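## Task

Every yellow sponge sits above a shelf-edge label giving its lot number. Find the two yellow sponges in the storeroom whose lot numbers are smallest and place them on the desk. All other yellow sponges must stay on their own shelves. The robot must not tip over or finish leaning, or the task fails. Anything that stays put only because the robot is holding it at the end does not count.

## Robot and tools

Robot: a simulated Hello Robot Stretch 4, about 1.6 m tall, with a single arm. It has an omni-wheel base (rim no more than 0.23 m from the base origin), a lift running up a mast, a telescoping arm that reaches forward, a three-joint wrist (yaw, pitch, roll) and a two-finger gripper. Cameras: head_camera, head_left_camera, head_right_camera (fisheye) and wrist_camera. Loose objects may occasionally get nudged by something else.

Frames: the base frame sits on the floor beneath the base centre, with x forward, y left and z up. hand_pose, a point between the open fingertips, is reported in this frame. Its printed value may be slightly off. The odometry frame is where the base frame was when the scene began. Heading is positive to the left and runs from -3.142 to 3.142.

execute_actions(actions, cameras): actions is a list holding exactly one action, or empty to just read state and images. An action may contain "base", "joints", or both, plus optional "pace" and "contact_limits". The alternative is {"end_of_arm": "enable_torque"} on its own, which re-powers wrist or gripper motors that switched off; they then hold their current position. The parts of one action start together and may end at different times.
- base holds one command, and every base command is an offset relative to where the base last reported itself. translate_m moves straight in metres, forward positive, -2 to 2. strafe_m moves sideways in metres, left positive, -2 to 2. rotate_rad turns in place in radians, counter-clockwise (left) positive, -3.2 to 3.2.
- joints gives absolute targets by name, in metres or radians: lift_m 0 to 1.2; arm_m 0 to 0.55 (extension forward); wrist_yaw_rad -1.134 to 4.276 (0 points forward, positive turns left, 3.14 is folded back, above 3.4 the arm may block it); wrist_pitch_rad -1.117 to 4.259 (0 level, 1.57 pointing down); wrist_roll_rad -1.117 to 4.259 (0 puts the fingers level with each other, positive turns clockwise as seen from behind); gripper_m -0.038 to 0.141, the fingertip gap, where values under 0 press the tips together. Completion tolerances: ±0.004 for lift, arm and gripper, ±0.02 for yaw and roll, ±0.05 for pitch. A joint target out of range is clamped, and the result reports it. Any other bad value or unknown key rejects the whole call, and nothing moves.
- pace is "slow", "default", "fast" or "max". Base speeds are 0.1/0.3/0.4/0.6 m/s and turn rates 1/2/3/4 rad/s in that order. With the lift above 0.2 these are reduced, down to 0.3 m/s and 1 rad/s at 1.2. Wrist speed stays the same at every pace.
- contact_limits only takes arm_m, from 0 (gentlest) to 0.75 (firmest), and defaults to 0.5.
- cameras is a list of names or "all"; leaving it out or passing null also gives all, and [] gives none. The "pictures" line gives the order of the images. A single action may last at most 15 s.

A part you leave out of an action may still be pushing toward its earlier target, and the status fields won't show that. If one result reports a stop, the remaining execute_actions, wait and finished_scene calls in that same reply are skipped.

wait(seconds 0 to 10) gives no new command and returns the state and images. zoom_image(camera, region [x0,y0,x1,y1] in pixels, at most 504x504) enlarges part of that camera's latest full image; use it to read lot labels. read_manual gives only licence texts. finished_scene(scene) closes the current scene, using its number, and cannot be undone. Its result tells you whether the task succeeded and gives the next task. Sending a reply with no tool call ends everything.

Result lines: base_status and joint_status describe how each motion ended. "done" for the base only means the wheels turned the commanded amount, even if they slipped. "off_target" means it stopped short and may still be pushing. "contact_stop_at_<key>" means it hit something; that part drops its target, and the lift, arm or wheels go slack (a slack lift can sink under load). "limit_stop_at_<name>" means a built-in limit acted. "limit_stop_at_tilt" means the lean is over 6 degrees, and lift, arm and wheels go slack until the lean drops. "limit_stop_at_own_body" means self-collision; moving away from the body is still allowed, and this stop is likely when pitch is below -0.2 together with roll below -0.4 or above 4. "torque_fault" means a wrist motor maxed out and went limp, so send enable_torque and avoid causing it. on_its_own lists anything that happened without being commanded; "held at" there means the target held, not the position. lidar_m gives 12 distances in 30-degree sectors, counter-clockwise from straight ahead (4th left, 7th behind, 10th right); "-" means nothing seen, or closer than 0.25 m. It picks up tables but can miss clear objects and thin legs. wrist_depth_mm is a 7x7 grid of depths from 100 to 2000 mm, starting at the top left. base_odometry comes from wheel turns; when turned_by_wheels and turned_by_imu differ by more than about 0.1 rad, heading has an error of roughly their difference. base_tilt is in degrees, with forward/right positive and a fixed offset of up to 1.5. motor_effort is a percentage with the peak in brackets; a wheel effort that is positive turns the base right.

Gripping: command a gap smaller than the object. Squeezing tighter pulls it toward the wrist, and opening pushes it out. Neither the reading nor "done" confirms a grasp; with a commanded gap of 0 or more, a firm grip shows as a change in the gripper effort. If the fingertips get stuck on a surface, raise the lift. To unfold the wrist at the start, send lift_m 0.4 with wrist_yaw_rad 0 together.

Cautions: do not turn or drive with over 1 kg held at arm_m above 0.2, particularly at fast paces. Steady pushing or pulling, especially with the gripper high or a high contact limit, can tip the robot. Avoid drops, slams, hard pushes, and knocking other items off their shelves. Let go of objects on the desk so they stay there without the robot. Shorter motion time is better.

Each tool is called after "Emit:" as name(argument=value, ...), one argument or row to a line, values as JSON.

## Session

Emit:
execute_actions(
  actions=[],
)

Scene clock: 0.00 s.
base_odometry: x=+0.000 y=+0.000 heading=+0.000 (m, m, rad; odometry frame)
turned_by_wheels: +0.000 (rad since the last result)
turned_by_imu: +0.000 (rad since the last result)
base_tilt: forward=+0.1 right=-0.9 (deg)
lidar_m: 0.99 0.73 0.68 0.74 1.02 2.28 1.11 0.80 0.74 0.79 2.01 1.95
base_status: not commanded
joint_positions: lift_m=+0.149 arm_m=+0.002 wrist_yaw_rad=+3.215 wrist_pitch_rad=+0.015 wrist_roll_rad=+0.000 gripper_m=+0.057
joint_status: not commanded
motor_effort: lift_m=+21 arm_m=-1 wrist_yaw_rad=+1 wrist_pitch_rad=-4 wrist_roll_rad=-1 gripper_m=-2 wheel_0=+0 wheel_1=+0 wheel_2=+0 (%)
hand_pose: x=-0.1212 y=+0.0661 z=+0.3233 quat_wxyz=(-0.037, -0.007, +0.000, +0.999) (m; base frame)
wrist_depth_mm: - 136 135 - - - - / - 107 135 - - - - / - 112 135 - - - - / - 131 163 - - - - / 203 1661 - - - - 1983 / 220 1255 195 1336 191 1281 1205 / 219 820 866 110 866 798 842
pictures: head_camera, head_left_camera, head_right_camera, wrist_camera
Images, in order (width x height): head_camera 420x560, head_left_camera 420x672, head_right_camera 420x672, wrist_camera 616x392.

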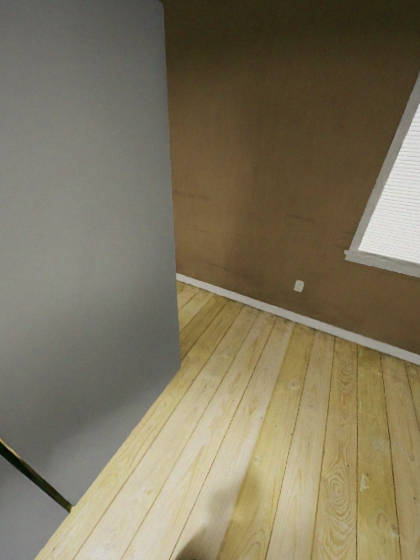

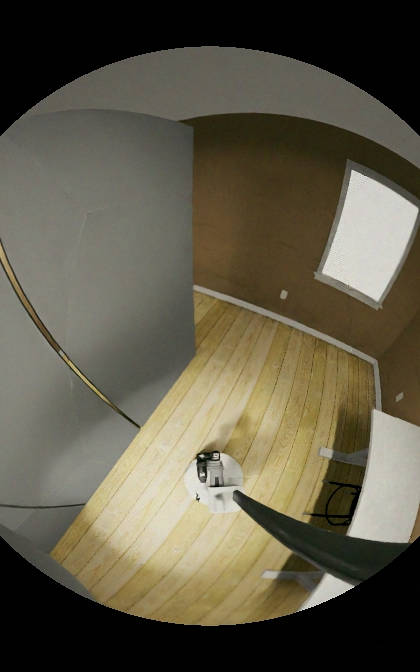

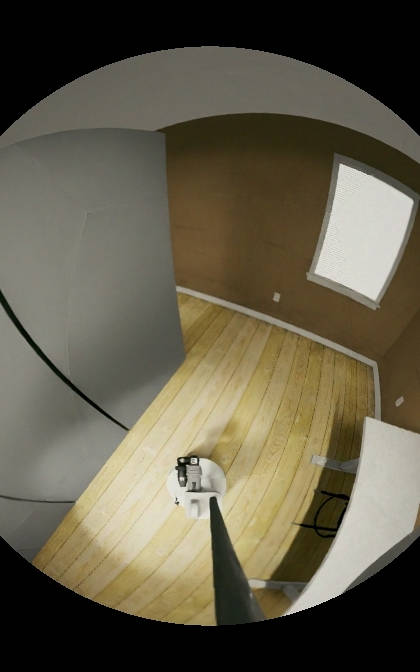

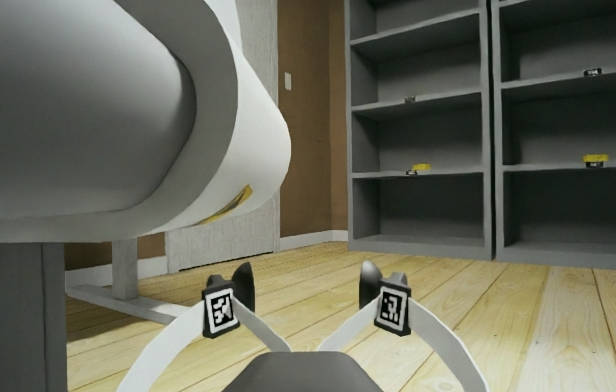

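Emit:
zoom_image(
  camera="wrist_camera",
  region=[330, 0, 616, 270],
)

Region (330, 0, 616, 270) of wrist_camera's 616x392 image, scaled by 1.762.

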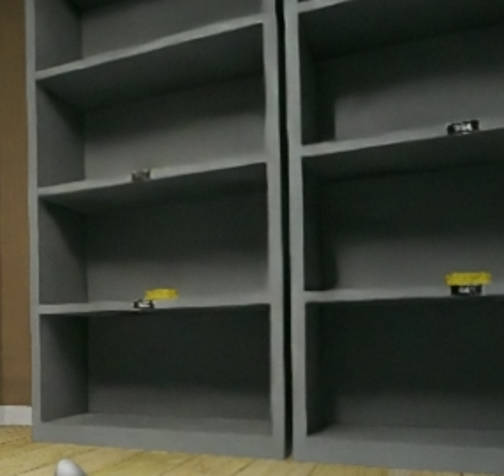

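Emit:
execute_actions(
  actions=[
    {"base": {"rotate_rad": 2.62}, "pace": "fast"},
  ],
)

Scene clock: 15.00 s.
base_odometry: x=+0.000 y=+0.000 heading=+2.620 (m, m, rad; odometry frame)
turned_by_wheels: +2.620 (rad since the last result)
turned_by_imu: +2.650 (rad since the last result)
base_tilt: forward=+0.2 right=-0.9 (deg)
lidar_m: 2.27 1.06 0.78 0.75 0.81 2.02 1.98 1.01 0.73 0.69 0.74 1.03
base_status: done
joint_positions: lift_m=+0.149 arm_m=+0.002 wrist_yaw_rad=+3.215 wrist_pitch_rad=+0.015 wrist_roll_rad=+0.000 gripper_m=+0.057
joint_status: not commanded
motor_effort: lift_m=+22(21) arm_m=-1(1) wrist_yaw_rad=+1(2) wrist_pitch_rad=-6(7) wrist_roll_rad=+0(1) gripper_m=-2(2) wheel_0=+0(11) wheel_1=+1(6) wheel_2=+1(10) (%)
hand_pose: x=-0.1211 y=+0.0661 z=+0.3233 quat_wxyz=(-0.037, -0.007, +0.000, +0.999) (m; base frame)
wrist_depth_mm: - 135 135 - - - - / - 107 135 - - - 1983 / - 112 135 - - - 1983 / - 131 164 - - - - / 203 - - - - - - / 219 1366 195 1308 191 1281 1229 / 218 820 878 110 866 809 842
pictures: head_camera, head_left_camera, head_right_camera, wrist_camera
Images, in order (width x height): head_camera 420x560, head_left_camera 420x672, head_right_camera 420x672, wrist_camera 616x392.

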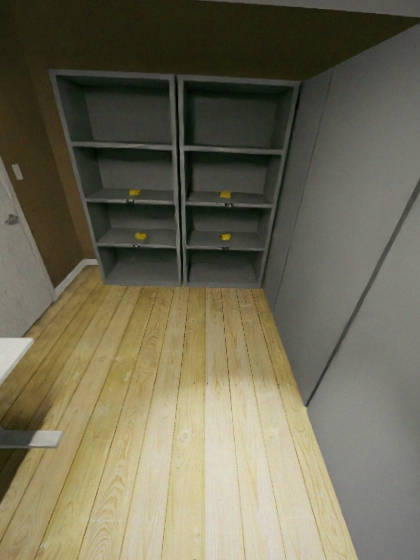

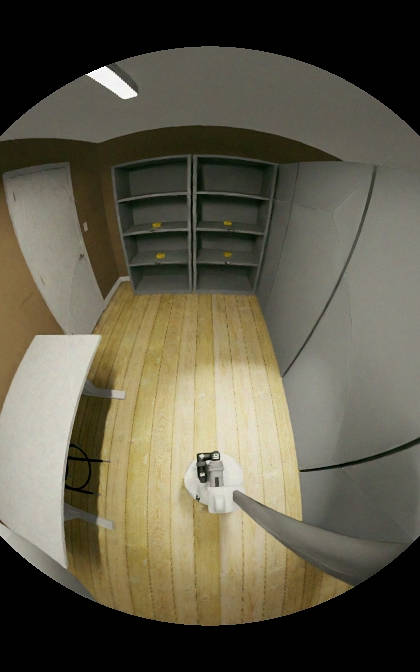

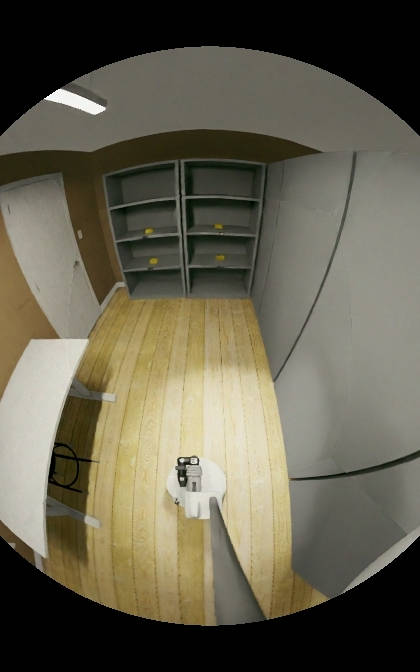

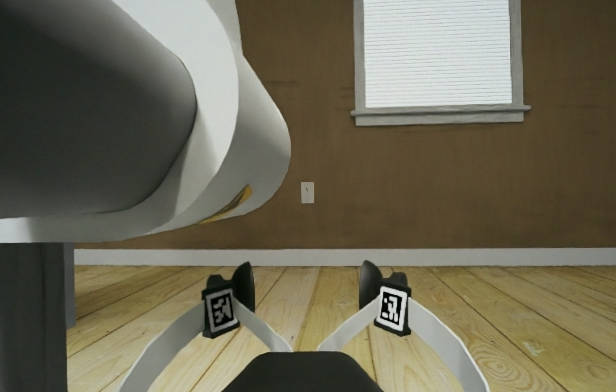

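Emit:
zoom_image(
  camera="head_camera",
  region=[100, 180, 180, 260],
)

Emit:
zoom_image(
  camera="head_camera",
  region=[190, 180, 270, 260],
)

Region (100, 180, 180, 260) of head_camera's 420x560 image, scaled by 6.300, with more detail than that image has.

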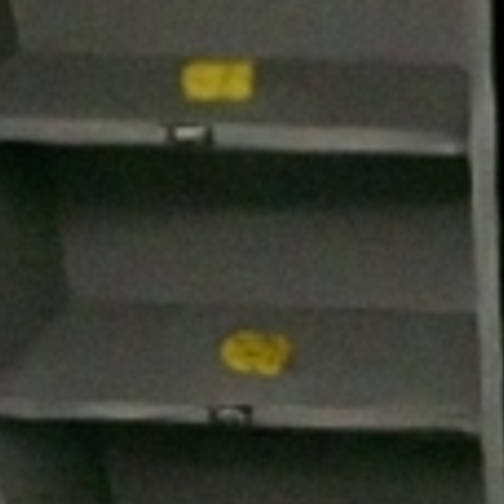

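Region (190, 180, 270, 260) of head_camera's 420x560 image, scaled by 6.300, with more detail than that image has.

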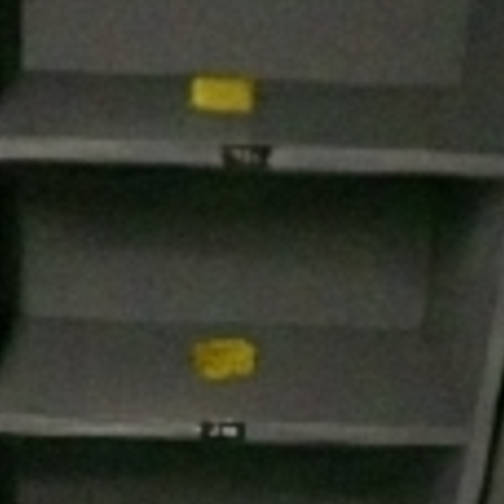

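Emit:
execute_actions(
  actions=[
    {"base": {"translate_m": 0.8}, "joints": {"lift_m": 0.46, "wrist_yaw_rad": 0.38, "arm_m": 0.3, "wrist_pitch_rad": 0.0}, "pace": "max"},
  ],
  cameras=["head_camera", "wrist_camera"],
)

Scene clock: 29.03 s.
base_odometry: x=-0.694 y=+0.398 heading=+2.620 (m, m, rad; odometry frame)
turned_by_wheels: +0.000 (rad since the last result)
turned_by_imu: -0.005 (rad since the last result)
base_tilt: forward=+0.1 right=-0.9 (deg)
lidar_m: 1.47 1.54 1.55 0.75 0.80 1.10 2.77 1.01 0.74 0.71 0.76 1.07
base_status: done
joint_positions: lift_m=+0.460 arm_m=+0.299 wrist_yaw_rad=+0.380 wrist_pitch_rad=+0.002 wrist_roll_rad=+0.000 gripper_m=+0.057
joint_status: all done
motor_effort: lift_m=+23(27) arm_m=+5(7) wrist_yaw_rad=-1(10) wrist_pitch_rad=-7(9) wrist_roll_rad=-1(1) gripper_m=-3(0) wheel_0=-2(7) wheel_1=-2(6) wheel_2=-1(14) (%)
hand_pose: x=+0.7704 y=+0.0259 z=+0.6374 quat_wxyz=(+0.982, +0.000, +0.001, +0.189) (m; base frame)
wrist_depth_mm: 1618 1430 1576 1499 1366 1281 1182 / 1618 1464 1661 1138 960 917 917 / 1576 1430 1618 1537 1281 1281 1182 / 1618 1464 1756 1537 1255 1281 1205 / 1618 1430 1308 1464 1060 1060 960 / 1576 1464 195 1537 191 1281 1160 / 1499 1308 1430 110 1229 1255 1160
pictures: head_camera, wrist_camera
Images, in order (width x height): head_camera 420x560, wrist_camera 616x392.

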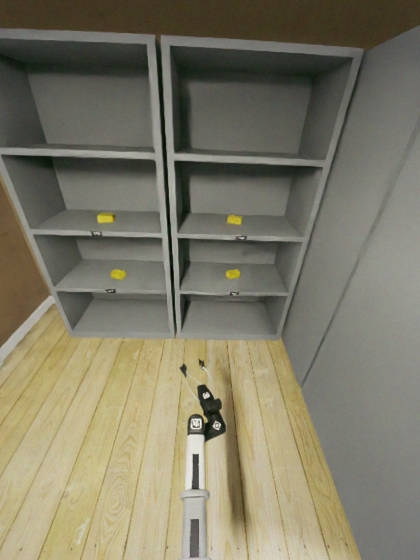

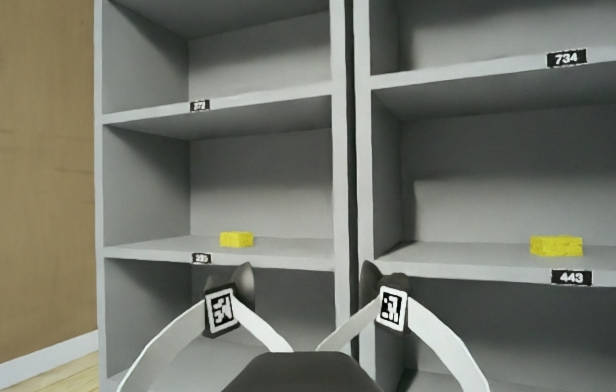

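Emit:
zoom_image(
  camera="wrist_camera",
  region=[160, 85, 260, 275],
)

Emit:
zoom_image(
  camera="head_camera",
  region=[70, 205, 150, 305],
)

Emit:
zoom_image(
  camera="wrist_camera",
  region=[500, 40, 616, 300],
)

Region (160, 85, 260, 275) of wrist_camera's 616x392 image, scaled by 2.653; it fills the left 265 columns of this view, and the rest is white.

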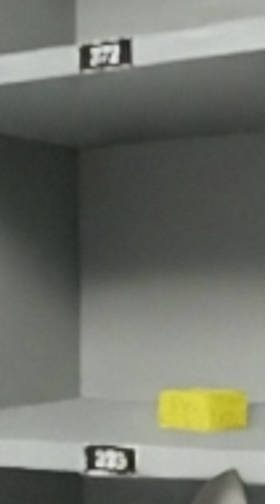

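Region (70, 205, 150, 305) of head_camera's 420x560 image, scaled by 5.040, with more detail than that image has; it fills the left 403 columns of this view, and the rest is white.

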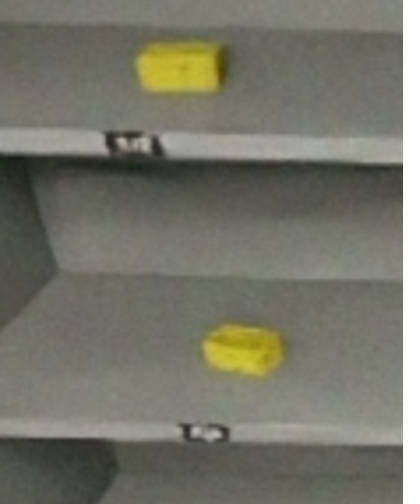

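Region (500, 40, 616, 300) of wrist_camera's 616x392 image, scaled by 1.938; it fills the left 225 columns of this view, and the rest is white.

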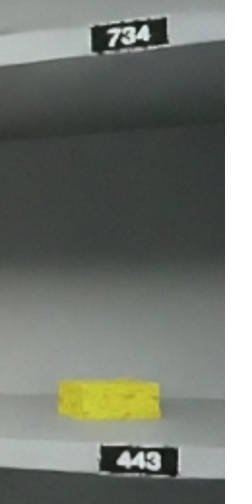

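Emit:
execute_actions(
  actions=[
    {"joints": {"wrist_yaw_rad": 0.14}, "pace": "max"},
  ],
  cameras=["wrist_camera"],
)

Emit:
zoom_image(
  camera="wrist_camera",
  region=[20, 60, 200, 300],
)

Scene clock: 46.17 s.
base_odometry: x=-0.694 y=+0.398 heading=+2.620 (m, m, rad; odometry frame)
turned_by_wheels: +0.000 (rad since the last result)
turned_by_imu: -0.001 (rad since the last result)
base_tilt: forward=+0.1 right=-1.0 (deg)
lidar_m: 1.46 1.54 1.58 0.76 0.79 1.10 2.79 1.01 0.73 0.70 0.75 1.03
base_status: not commanded
joint_positions: lift_m=+0.460 arm_m=+0.299 wrist_yaw_rad=+0.140 wrist_pitch_rad=+0.002 wrist_roll_rad=+0.000 gripper_m=+0.057
joint_status: all done
motor_effort: lift_m=+23(22) arm_m=+5(5) wrist_yaw_rad=-1(8) wrist_pitch_rad=-6(6) wrist_roll_rad=-1(1) gripper_m=-3(4) wheel_0=-2(2) wheel_1=-2(2) wheel_2=-1(1) (%)
hand_pose: x=+0.7680 y=-0.0462 z=+0.6374 quat_wxyz=(+0.998, +0.000, +0.001, +0.070) (m; base frame)
wrist_depth_mm: 1430 1537 1464 1430 1397 1366 1118 / 1430 1537 1078 1118 1138 1025 1025 / 1397 1499 1430 1308 1397 1336 1138 / 1397 1576 1499 1430 1397 1336 1182 / 1336 1537 1138 1118 1098 1060 1025 / 1464 1537 195 1430 191 1308 1160 / 1336 1366 1366 110 1366 1281 1182
pictures: wrist_camera
Images, in order (width x height): wrist_camera 616x392.

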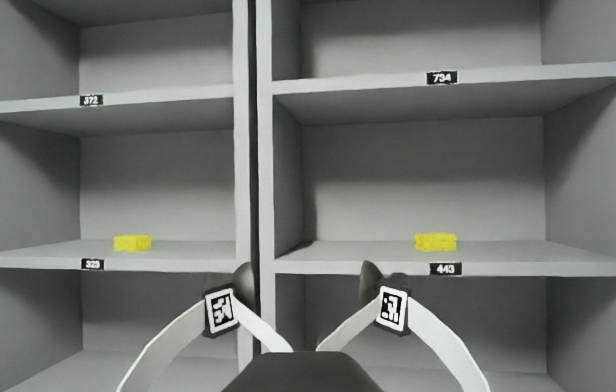

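Region (20, 60, 200, 300) of wrist_camera's 616x392 image, scaled by 2.100; it fills the left 378 columns of this view, and the rest is white.

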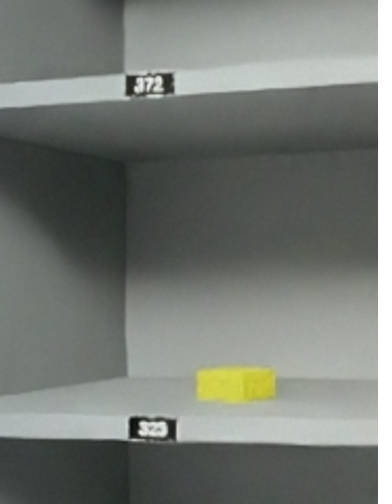

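Emit:
zoom_image(
  camera="wrist_camera",
  region=[70, 250, 118, 280],
)

Emit:
zoom_image(
  camera="wrist_camera",
  region=[68, 85, 116, 115],
)

Region (70, 250, 118, 280) of wrist_camera's 616x392 image, scaled by 10.500; it fills the top 315 rows of this view, and the rest is white.

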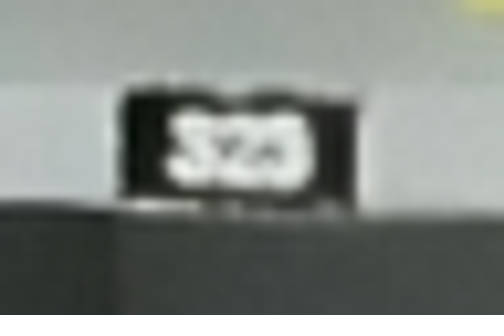

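Region (68, 85, 116, 115) of wrist_camera's 616x392 image, scaled by 10.500; it fills the top 315 rows of this view, and the rest is white.

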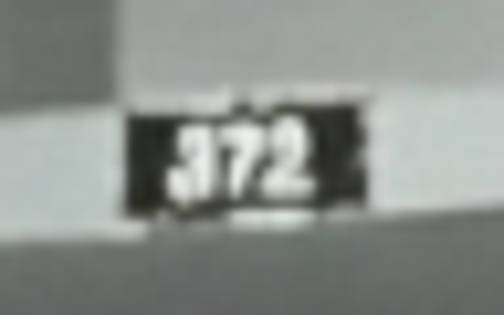

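Emit:
execute_actions(
  actions=[
    {"base": {"rotate_rad": 0.3}, "joints": {"wrist_yaw_rad": -0.2, "arm_m": 0.5}, "pace": "max"},
  ],
  cameras=["wrist_camera"],
)

Scene clock: 68.33 s.
base_odometry: x=-0.694 y=+0.398 heading=+2.920 (m, m, rad; odometry frame)
turned_by_wheels: +0.300 (rad since the last result)
turned_by_imu: +0.302 (rad since the last result)
base_tilt: forward=+0.1 right=-0.8 (deg)
lidar_m: 1.47 1.73 0.75 0.76 0.89 2.76 1.35 0.83 0.71 0.70 0.87 1.47
base_status: done
joint_positions: lift_m=+0.460 arm_m=+0.499 wrist_yaw_rad=-0.200 wrist_pitch_rad=+0.002 wrist_roll_rad=+0.000 gripper_m=+0.057
joint_status: all done
motor_effort: lift_m=+22(23) arm_m=+5(6) wrist_yaw_rad=-1(5) wrist_pitch_rad=-5(4) wrist_roll_rad=-1(1) gripper_m=-1(2) wheel_0=-1(7) wheel_1=-1(5) wheel_2=-1(9) (%)
hand_pose: x=+0.9354 y=-0.1429 z=+0.6374 quat_wxyz=(+0.995, +0.000, +0.001, -0.100) (m; base frame)
wrist_depth_mm: 1205 1366 1308 946 1229 1205 1160 / 946 991 904 820 904 917 904 / 1205 1308 1308 904 1229 1205 1182 / 1229 1336 1308 904 1229 1205 1160 / 1160 1160 1160 809 1118 946 1025 / 1205 1336 195 788 191 1182 1160 / 1205 1281 1281 110 1205 1182 1160
pictures: wrist_camera
Images, in order (width x height): wrist_camera 616x392.

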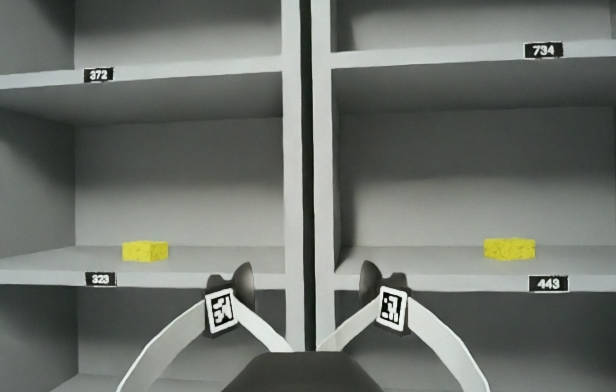

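Emit:
execute_actions(
  actions=[
    {"base": {"rotate_rad": -0.34}, "joints": {"wrist_yaw_rad": 0.0, "arm_m": 0.35, "lift_m": 0.2}, "pace": "max"},
  ],
  cameras=[],
)

Emit:
execute_actions(
  actions=[
    {"base": {"translate_m": -2.0}, "joints": {"arm_m": 0.0}, "pace": "max"},
  ],
)

Scene clock: 75.43 s.
base_odometry: x=-0.694 y=+0.398 heading=+2.580 (m, m, rad; odometry frame)
turned_by_wheels: -0.340 (rad since the last result)
turned_by_imu: -0.345 (rad since the last result)
base_tilt: forward=+0.1 right=-0.8 (deg)
lidar_m: 1.45 1.54 1.61 0.75 0.79 1.04 2.80 1.04 0.77 0.72 0.73 1.01
base_status: done
joint_positions: lift_m=+0.200 arm_m=+0.351 wrist_yaw_rad=+0.000 wrist_pitch_rad=+0.002 wrist_roll_rad=+0.000 gripper_m=+0.057
joint_status: all done
motor_effort: lift_m=+18(21) arm_m=-5(7) wrist_yaw_rad=+1(5) wrist_pitch_rad=-6(6) wrist_roll_rad=-1(1) gripper_m=-3(4) wheel_0=+1(8) wheel_1=+2(8) wheel_2=+0(7) (%)
hand_pose: x=+0.8103 y=-0.0875 z=+0.3778 quat_wxyz=(+1.000, +0.000, +0.001, +0.000) (m; base frame)
wrist_depth_mm: 1160 1025 1098 1205 1182 1078 904 / 1366 1366 1397 1430 1397 1182 904 / 1397 917 1160 1336 1366 1078 904 / 1336 991 1138 1397 1366 1182 904 / 1336 1366 1160 1397 1397 1182 904 / 1281 1060 195 1255 191 1098 917 / 904 904 917 110 917 917 878
pictures: none
No camera images: the call's "cameras" was empty. Leave "cameras" out to get every camera's image.

Scene clock: 80.33 s.
base_odometry: x=+0.999 y=-0.667 heading=+2.580 (m, m, rad; odometry frame)
turned_by_wheels: +0.000 (rad since the last result)
turned_by_imu: +0.004 (rad since the last result)
base_tilt: forward=+0.0 right=-0.9 (deg)
lidar_m: 2.83 1.03 0.87 1.50 1.12 0.77 0.76 0.80 1.08 0.98 0.79 1.08
base_status: done
joint_positions: lift_m=+0.200 arm_m=+0.003 wrist_yaw_rad=+0.000 wrist_pitch_rad=+0.002 wrist_roll_rad=+0.000 gripper_m=+0.057
joint_status: all done
joint sent to its limit — the command would take arm_m past its lower limit, so that joint was sent only as far as its limit.
motor_effort: lift_m=+18(18) arm_m=-5(6) wrist_yaw_rad=+1(0) wrist_pitch_rad=-5(5) wrist_roll_rad=+0(0) gripper_m=-4(2) wheel_0=+1(7) wheel_1=+1(6) wheel_2=+0(14) (%)
hand_pose: x=+0.4622 y=-0.0875 z=+0.3778 quat_wxyz=(+1.000, +0.000, +0.001, +0.000) (m; base frame)
wrist_depth_mm: - - - - - 1397 976 / - - - - - 1430 976 / 1618 - - - - 1397 976 / - - - - - 1464 976 / - - - - - 1464 1008 / 1576 1537 195 1537 191 1366 991 / 1008 960 1008 110 991 904 917
pictures: head_camera, head_left_camera, head_right_camera, wrist_camera
Images, in order (width x height): head_camera 420x560, head_left_camera 420x672, head_right_camera 420x672, wrist_camera 616x392.

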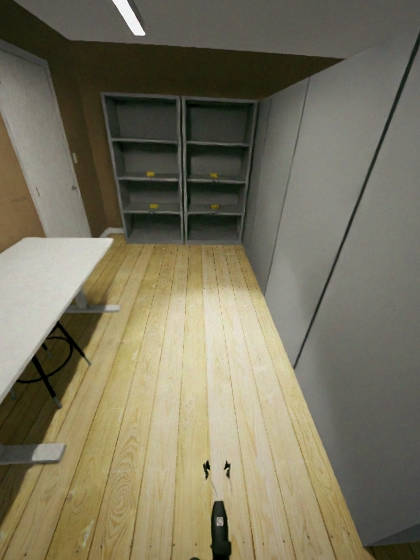

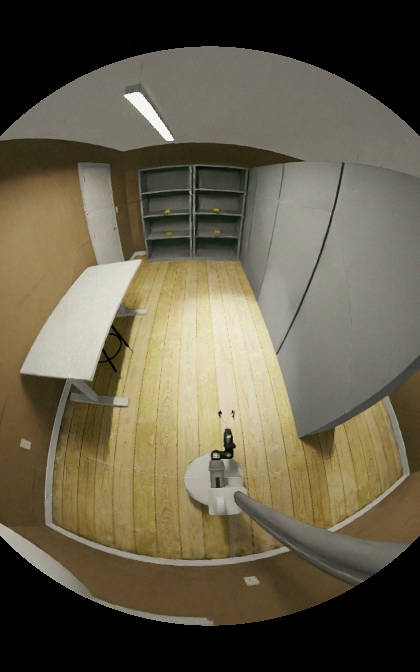

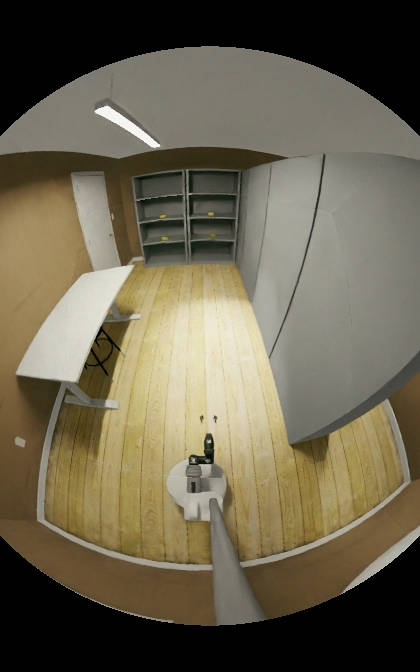

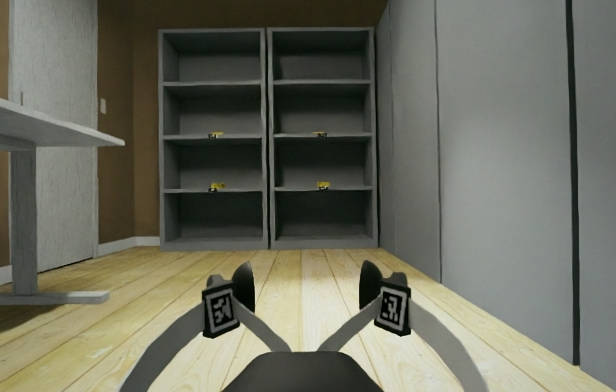

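Emit:
execute_actions(
  actions=[
    {"base": {"translate_m": -0.24}, "joints": {"wrist_yaw_rad": 1.57}, "pace": "max"},
  ],
  cameras=["head_right_camera"],
)

Scene clock: 96.20 s.
base_odometry: x=+1.202 y=-0.795 heading=+2.580 (m, m, rad; odometry frame)
turned_by_wheels: +0.000 (rad since the last result)
turned_by_imu: -0.001 (rad since the last result)
base_tilt: forward=+0.2 right=-0.9 (deg)
lidar_m: 2.85 1.02 1.08 1.50 0.73 0.51 0.48 0.54 0.76 2.03 0.90 1.10
base_status: done
joint_positions: lift_m=+0.200 arm_m=+0.003 wrist_yaw_rad=+1.570 wrist_pitch_rad=+0.002 wrist_roll_rad=+0.000 gripper_m=+0.057
joint_status: all done
motor_effort: lift_m=+18(18) arm_m=-5(5) wrist_yaw_rad=+2(6) wrist_pitch_rad=-5(6) wrist_roll_rad=-1(1) gripper_m=-3(5) wheel_0=+2(7) wheel_1=+2(9) wheel_2=+0(10) (%)
hand_pose: x=+0.2614 y=+0.2884 z=+0.3778 quat_wxyz=(+0.707, -0.001, +0.001, +0.707) (m; base frame)
wrist_depth_mm: 1255 1464 1464 1464 1499 1537 1464 / 1255 1464 1464 1464 1464 1464 891 / 1229 1499 1464 1499 1499 1499 1464 / 1255 1499 1464 1464 1464 1464 1464 / 1229 1430 1464 1464 1464 1499 1499 / 1205 1464 195 1464 191 1366 1336 / 1042 960 1025 110 1008 931 917
pictures: head_right_camera
Images, in order (width x height): head_right_camera 420x672.

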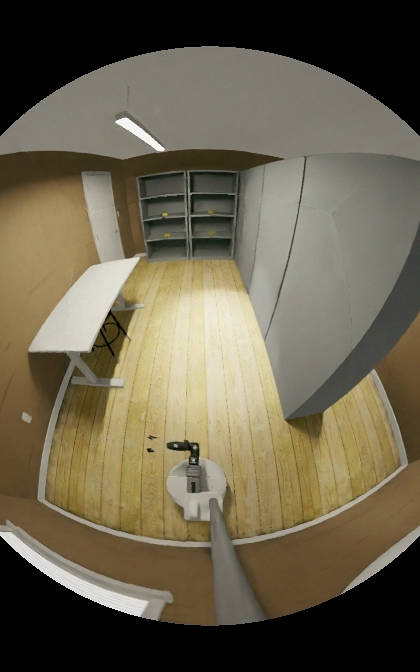

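Emit:
execute_actions(
  actions=[
    {"base": {"strafe_m": -1.9}, "pace": "max"},
  ],
)

Scene clock: 103.17 s.
base_odometry: x=+2.213 y=+0.813 heading=+2.580 (m, m, rad; odometry frame)
turned_by_wheels: +0.000 (rad since the last result)
turned_by_imu: -0.009 (rad since the last result)
base_tilt: forward=+0.0 right=-0.9 (deg)
lidar_m: 1.21 1.00 0.85 2.13 0.75 0.52 0.49 0.47 0.34 0.30 0.32 0.47
base_status: done
joint_positions: lift_m=+0.200 arm_m=+0.003 wrist_yaw_rad=+1.570 wrist_pitch_rad=+0.002 wrist_roll_rad=+0.000 gripper_m=+0.057
joint_status: not commanded
motor_effort: lift_m=+19(19) arm_m=-5(5) wrist_yaw_rad=+1(2) wrist_pitch_rad=-5(5) wrist_roll_rad=-1(0) gripper_m=-3(3) wheel_0=-1(12) wheel_1=+0(12) wheel_2=+1(1) (%)
hand_pose: x=+0.2613 y=+0.2884 z=+0.3777 quat_wxyz=(+0.707, -0.001, +0.001, +0.707) (m; base frame)
wrist_depth_mm: 1229 1863 - - 946 1078 1118 / 1205 1808 - - 946 1098 1098 / 1205 1756 - - 946 627 788 / 1205 1863 - - 960 1078 1098 / 1205 1756 - - 866 1098 1098 / 1160 1499 195 1576 191 1025 1118 / 1025 946 1025 110 891 707 798
pictures: head_camera, head_left_camera, head_right_camera, wrist_camera
Images, in order (width x height): head_camera 420x560, head_left_camera 420x672, head_right_camera 420x672, wrist_camera 616x392.

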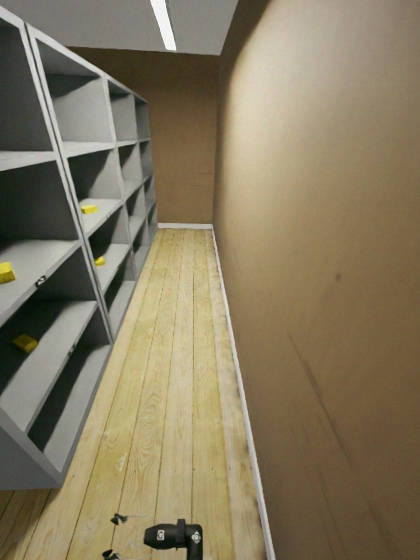

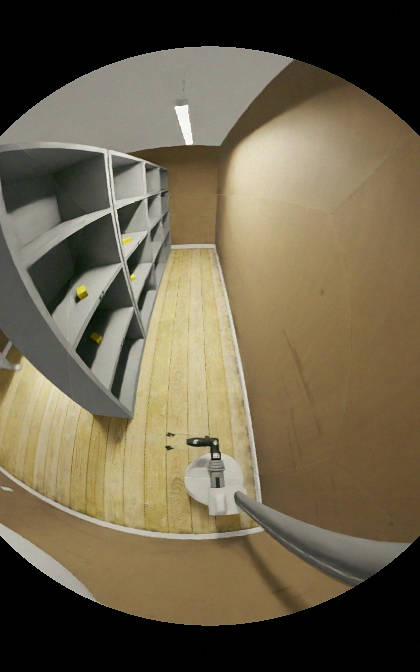

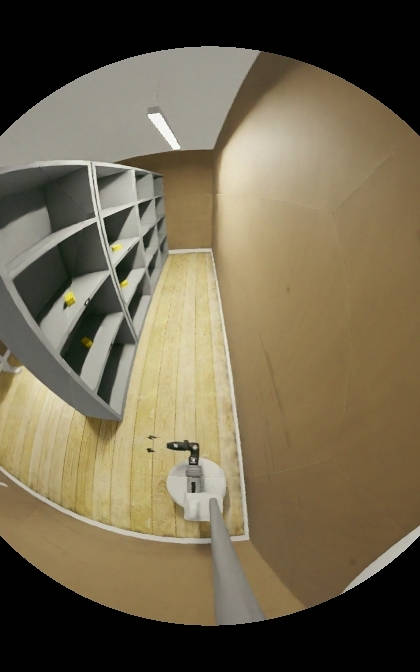

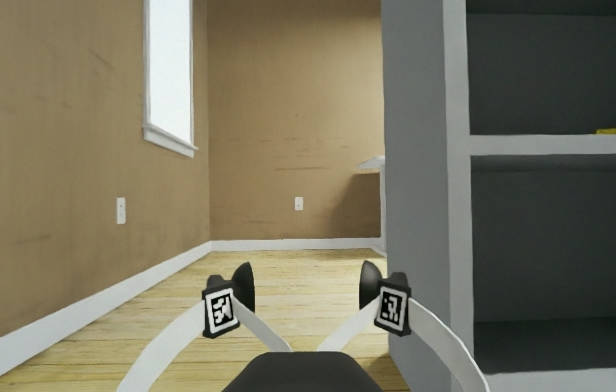

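Emit:
zoom_image(
  camera="head_camera",
  region=[60, 130, 180, 300],
)

Emit:
zoom_image(
  camera="head_camera",
  region=[0, 250, 100, 370],
)

Region (60, 130, 180, 300) of head_camera's 420x560 image, scaled by 2.965, with more detail than that image has; it fills the left 356 columns of this view, and the rest is white.

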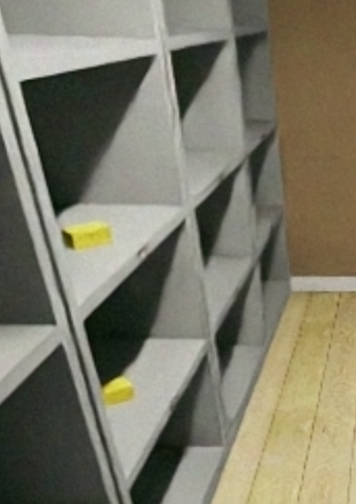

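Region (0, 250, 100, 370) of head_camera's 420x560 image, scaled by 4.200, with more detail than that image has.

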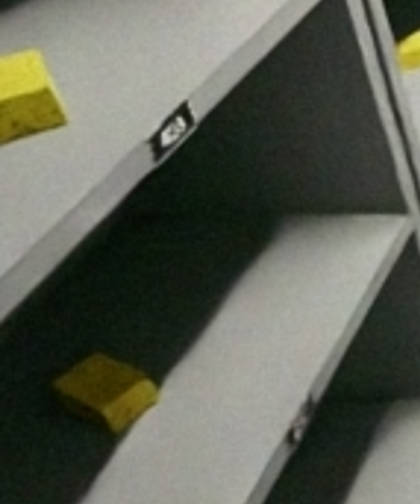

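Emit:
execute_actions(
  actions=[
    {"base": {"rotate_rad": 0.05}, "pace": "max"},
  ],
  cameras=[],
)

Emit:
execute_actions(
  actions=[
    {"base": {"translate_m": 1.16}, "joints": {"lift_m": 0.46, "wrist_yaw_rad": 1.5}, "pace": "max"},
  ],
)

Scene clock: 121.63 s.
base_odometry: x=+2.213 y=+0.813 heading=+2.630 (m, m, rad; odometry frame)
turned_by_wheels: +0.050 (rad since the last result)
turned_by_imu: +0.049 (rad since the last result)
base_tilt: forward=+0.1 right=-1.0 (deg)
lidar_m: 1.45 0.90 0.83 1.80 0.70 0.52 0.50 0.46 0.33 0.30 0.33 0.49
base_status: done
joint_positions: lift_m=+0.200 arm_m=+0.003 wrist_yaw_rad=+1.570 wrist_pitch_rad=+0.002 wrist_roll_rad=+0.000 gripper_m=+0.057
joint_status: not commanded
motor_effort: lift_m=+18(19) arm_m=-5(5) wrist_yaw_rad=+0(0) wrist_pitch_rad=-6(5) wrist_roll_rad=-1(1) gripper_m=-3(3) wheel_0=-1(4) wheel_1=+1(7) wheel_2=+1(7) (%)
hand_pose: x=+0.2613 y=+0.2884 z=+0.3777 quat_wxyz=(+0.707, -0.001, +0.001, +0.707) (m; base frame)
wrist_depth_mm: 1118 1576 - - - 707 1060 / 1118 1618 - - - 661 1042 / 1098 1618 - - - 615 798 / 1098 1618 - - - 668 1060 / 1098 1618 - - - 676 1042 / 1098 1397 195 1537 191 676 1025 / 991 946 1042 110 946 591 798
pictures: none
No camera images: the call's "cameras" was empty. Leave "cameras" out to get every camera's image.

Scene clock: 125.13 s.
base_odometry: x=+1.202 y=+1.381 heading=+2.630 (m, m, rad; odometry frame)
turned_by_wheels: +0.000 (rad since the last result)
turned_by_imu: -0.005 (rad since the last result)
base_tilt: forward=+0.0 right=-0.8 (deg)
lidar_m: 1.57 0.89 0.64 0.62 0.66 1.73 1.34 0.49 0.36 0.33 0.37 0.51
base_status: done
joint_positions: lift_m=+0.460 arm_m=+0.003 wrist_yaw_rad=+1.500 wrist_pitch_rad=+0.002 wrist_roll_rad=+0.000 gripper_m=+0.057
joint_status: all done
motor_effort: lift_m=+23(27) arm_m=-5(5) wrist_yaw_rad=+0(7) wrist_pitch_rad=-6(5) wrist_roll_rad=-1(1) gripper_m=-1(6) wheel_0=-1(6) wheel_1=-2(7) wheel_2=+1(14) (%)
hand_pose: x=+0.2812 y=+0.2816 z=+0.6374 quat_wxyz=(+0.732, -0.001, +0.001, +0.682) (m; base frame)
wrist_depth_mm: 609 621 621 597 647 654 640 / 854 854 866 683 891 904 904 / 1008 1025 1042 591 1060 1060 1098 / 1008 1025 1042 585 1042 1060 1098 / 1008 1008 1025 585 1060 1060 1042 / 580 580 195 580 190 676 668 / 1008 1042 1008 110 1060 1060 1078
pictures: head_camera, head_left_camera, head_right_camera, wrist_camera
Images, in order (width x height): head_camera 420x560, head_left_camera 420x672, head_right_camera 420x672, wrist_camera 616x392.

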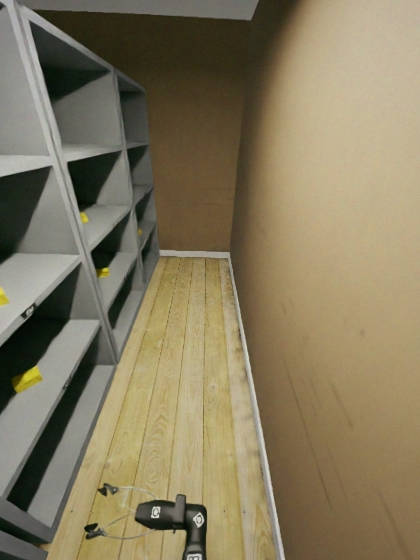

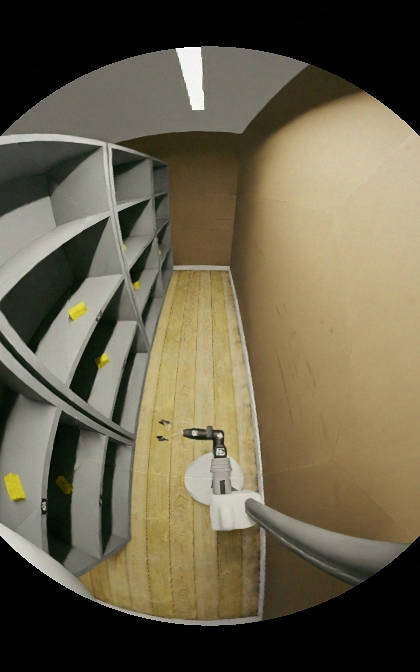

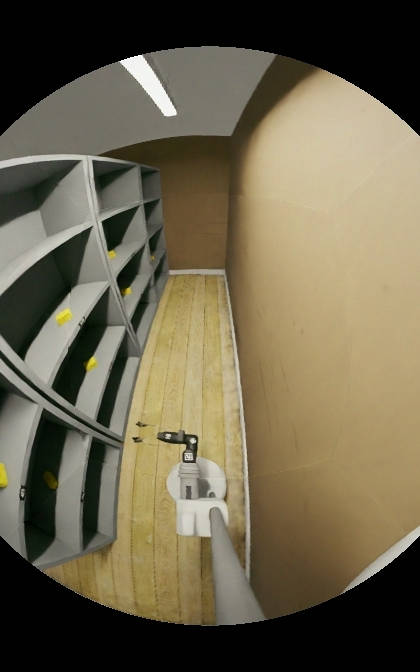

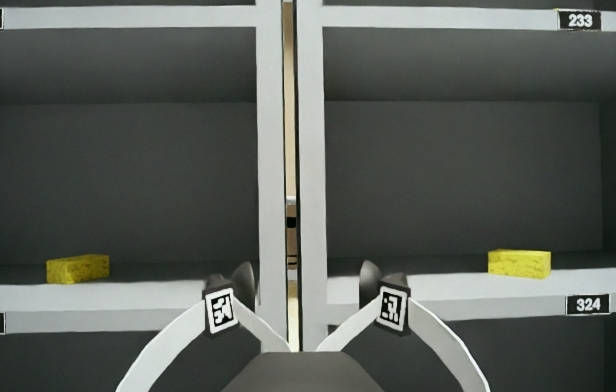

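Emit:
execute_actions(
  actions=[
    {"joints": {"wrist_yaw_rad": 1.72}, "pace": "max"},
  ],
  cameras=["wrist_camera"],
)

Scene clock: 129.37 s.
base_odometry: x=+1.202 y=+1.381 heading=+2.630 (m, m, rad; odometry frame)
turned_by_wheels: +0.000 (rad since the last result)
turned_by_imu: -0.001 (rad since the last result)
base_tilt: forward=+0.0 right=-0.9 (deg)
lidar_m: 1.55 0.90 0.66 0.62 0.65 1.72 1.33 0.50 0.33 0.32 0.37 0.53
base_status: not commanded
joint_positions: lift_m=+0.460 arm_m=+0.003 wrist_yaw_rad=+1.720 wrist_pitch_rad=+0.002 wrist_roll_rad=+0.000 gripper_m=+0.057
joint_status: all done
motor_effort: lift_m=+23(23) arm_m=-5(5) wrist_yaw_rad=+2(6) wrist_pitch_rad=-5(7) wrist_roll_rad=+0(1) gripper_m=-2(1) wheel_0=-1(1) wheel_1=-2(2) wheel_2=+0(0) (%)
hand_pose: x=+0.2173 y=+0.2983 z=+0.6374 quat_wxyz=(+0.653, -0.001, +0.001, +0.758) (m; base frame)
wrist_depth_mm: 946 661 621 591 564 603 603 / 842 854 866 878 554 904 904 / 1025 1138 1060 1042 559 976 931 / 1042 1118 1098 1060 559 960 931 / 1008 1118 1060 1025 564 946 931 / 750 647 195 634 191 554 535 / 1025 1118 1098 110 559 931 931
pictures: wrist_camera
Images, in order (width x height): wrist_camera 616x392.

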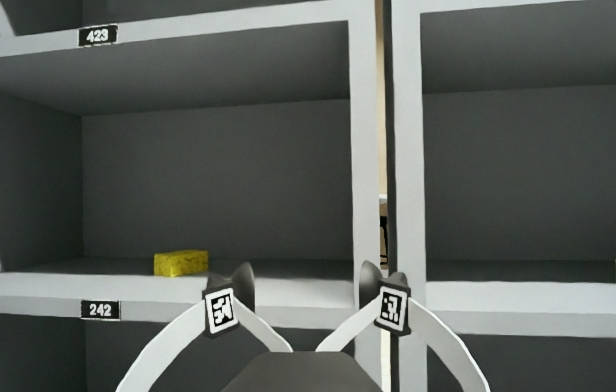

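Emit:
zoom_image(
  camera="wrist_camera",
  region=[60, 10, 220, 330],
)

Region (60, 10, 220, 330) of wrist_camera's 616x392 image, scaled by 1.575.

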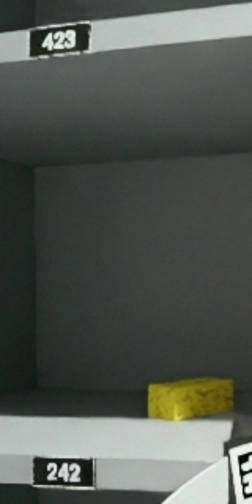

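Emit:
execute_actions(
  actions=[
    {"base": {"translate_m": 0.95}, "joints": {"lift_m": 0.5, "wrist_yaw_rad": 1.13, "arm_m": 0.5}, "pace": "max"},
  ],
  cameras=["head_camera", "head_left_camera", "wrist_camera"],
)

Scene clock: 154.63 s.
base_odometry: x=+0.373 y=+1.846 heading=+2.630 (m, m, rad; odometry frame)
turned_by_wheels: +0.000 (rad since the last result)
turned_by_imu: -0.005 (rad since the last result)
base_tilt: forward=+0.1 right=-1.1 (deg)
lidar_m: 1.64 0.86 0.64 0.60 0.63 0.90 1.39 0.56 0.39 0.37 0.38 0.55
base_status: done
joint_positions: lift_m=+0.500 arm_m=+0.499 wrist_yaw_rad=+1.130 wrist_pitch_rad=+0.002 wrist_roll_rad=+0.000 gripper_m=+0.057
joint_status: all done
motor_effort: lift_m=+23(27) arm_m=+5(6) wrist_yaw_rad=+1(13) wrist_pitch_rad=-4(7) wrist_roll_rad=-1(1) gripper_m=-5(4) wheel_0=-1(7) wheel_1=+0(6) wheel_2=+0(13) (%)
hand_pose: x=+0.8722 y=+0.2236 z=+0.6774 quat_wxyz=(+0.845, -0.001, +0.001, +0.535) (m; base frame)
wrist_depth_mm: 521 564 1025 831 732 1430 1229 / 723 732 750 759 715 976 1182 / 878 960 1078 904 732 1397 1255 / 878 960 1042 917 741 1430 1308 / 878 946 1025 904 732 1336 1182 / 723 640 195 699 191 1366 1281 / 504 521 1008 110 732 1397 1281
pictures: head_camera, head_left_camera, wrist_camera
Images, in order (width x height): head_camera 420x560, head_left_camera 420x672, wrist_camera 616x392.

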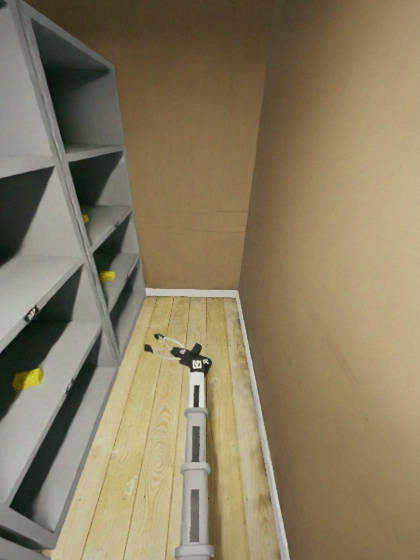

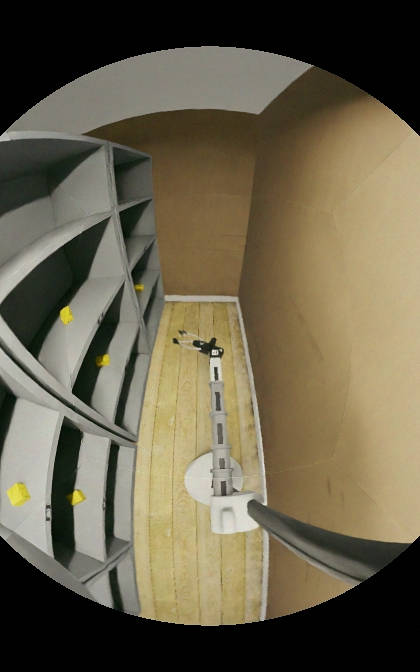

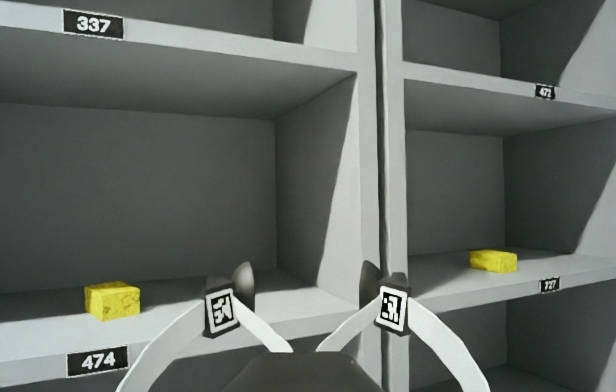

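Emit:
zoom_image(
  camera="wrist_camera",
  region=[515, 70, 575, 115],
)

Emit:
zoom_image(
  camera="wrist_camera",
  region=[520, 262, 580, 307],
)

Region (515, 70, 575, 115) of wrist_camera's 616x392 image, scaled by 8.400; it fills the top 378 rows of this view, and the rest is white.

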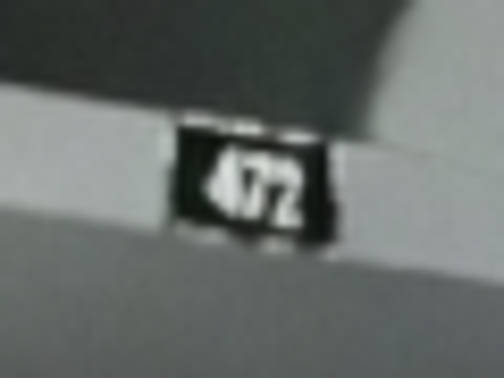

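Region (520, 262, 580, 307) of wrist_camera's 616x392 image, scaled by 8.400; it fills the top 378 rows of this view, and the rest is white.

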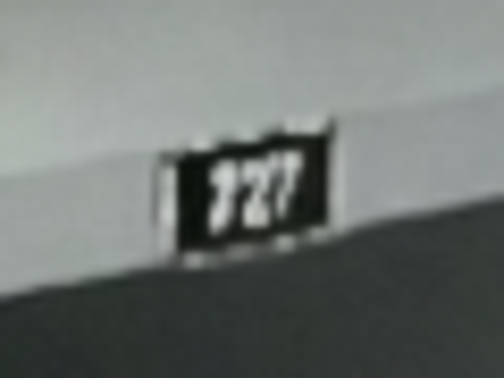

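Emit:
execute_actions(
  actions=[
    {"base": {"translate_m": 0.18}, "joints": {"wrist_yaw_rad": 1.3, "arm_m": 0.55}, "pace": "max"},
  ],
  cameras=["wrist_camera"],
)

Emit:
zoom_image(
  camera="wrist_camera",
  region=[440, 30, 616, 340],
)

Scene clock: 165.27 s.
base_odometry: x=+0.216 y=+1.934 heading=+2.630 (m, m, rad; odometry frame)
turned_by_wheels: +0.000 (rad since the last result)
turned_by_imu: -0.003 (rad since the last result)
base_tilt: forward=+0.1 right=-0.9 (deg)
lidar_m: 1.69 0.87 0.63 0.60 0.64 0.90 1.43 0.55 0.38 0.35 0.39 0.57
base_status: done
joint_positions: lift_m=+0.500 arm_m=+0.549 wrist_yaw_rad=+1.300 wrist_pitch_rad=+0.002 wrist_roll_rad=+0.000 gripper_m=+0.057
joint_status: all done
motor_effort: lift_m=+23(23) arm_m=+5(4) wrist_yaw_rad=+1(5) wrist_pitch_rad=-6(6) wrist_roll_rad=-1(1) gripper_m=-6(2) wheel_0=-2(7) wheel_1=+0(9) wheel_2=-1(9) (%)
hand_pose: x=+0.8815 y=+0.2546 z=+0.6774 quat_wxyz=(+0.796, -0.001, +0.001, +0.605) (m; base frame)
wrist_depth_mm: 525 535 580 603 1138 1205 1182 / 723 723 750 634 768 778 788 / 904 960 1008 634 1118 1205 1160 / 904 946 991 647 1138 1229 1205 / 891 960 976 654 1098 1182 1118 / 627 723 195 597 191 741 809 / 504 517 564 110 1160 1182 1229
pictures: wrist_camera
Images, in order (width x height): wrist_camera 616x392.

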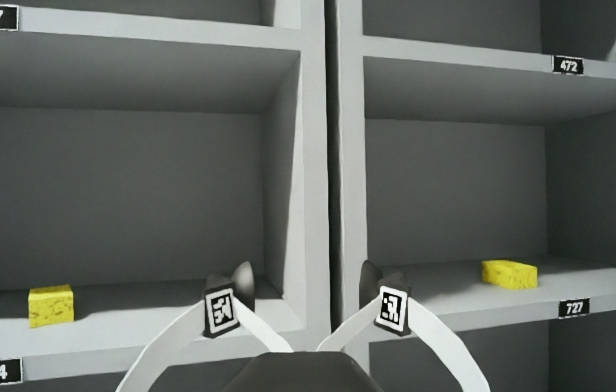

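Region (440, 30, 616, 340) of wrist_camera's 616x392 image, scaled by 1.626; it fills the left 286 columns of this view, and the rest is white.

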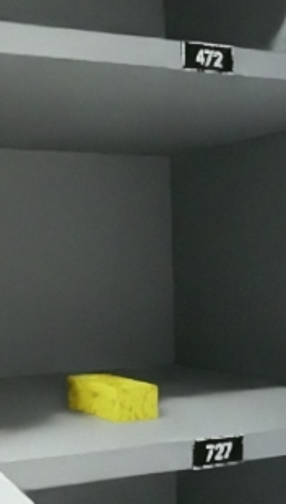

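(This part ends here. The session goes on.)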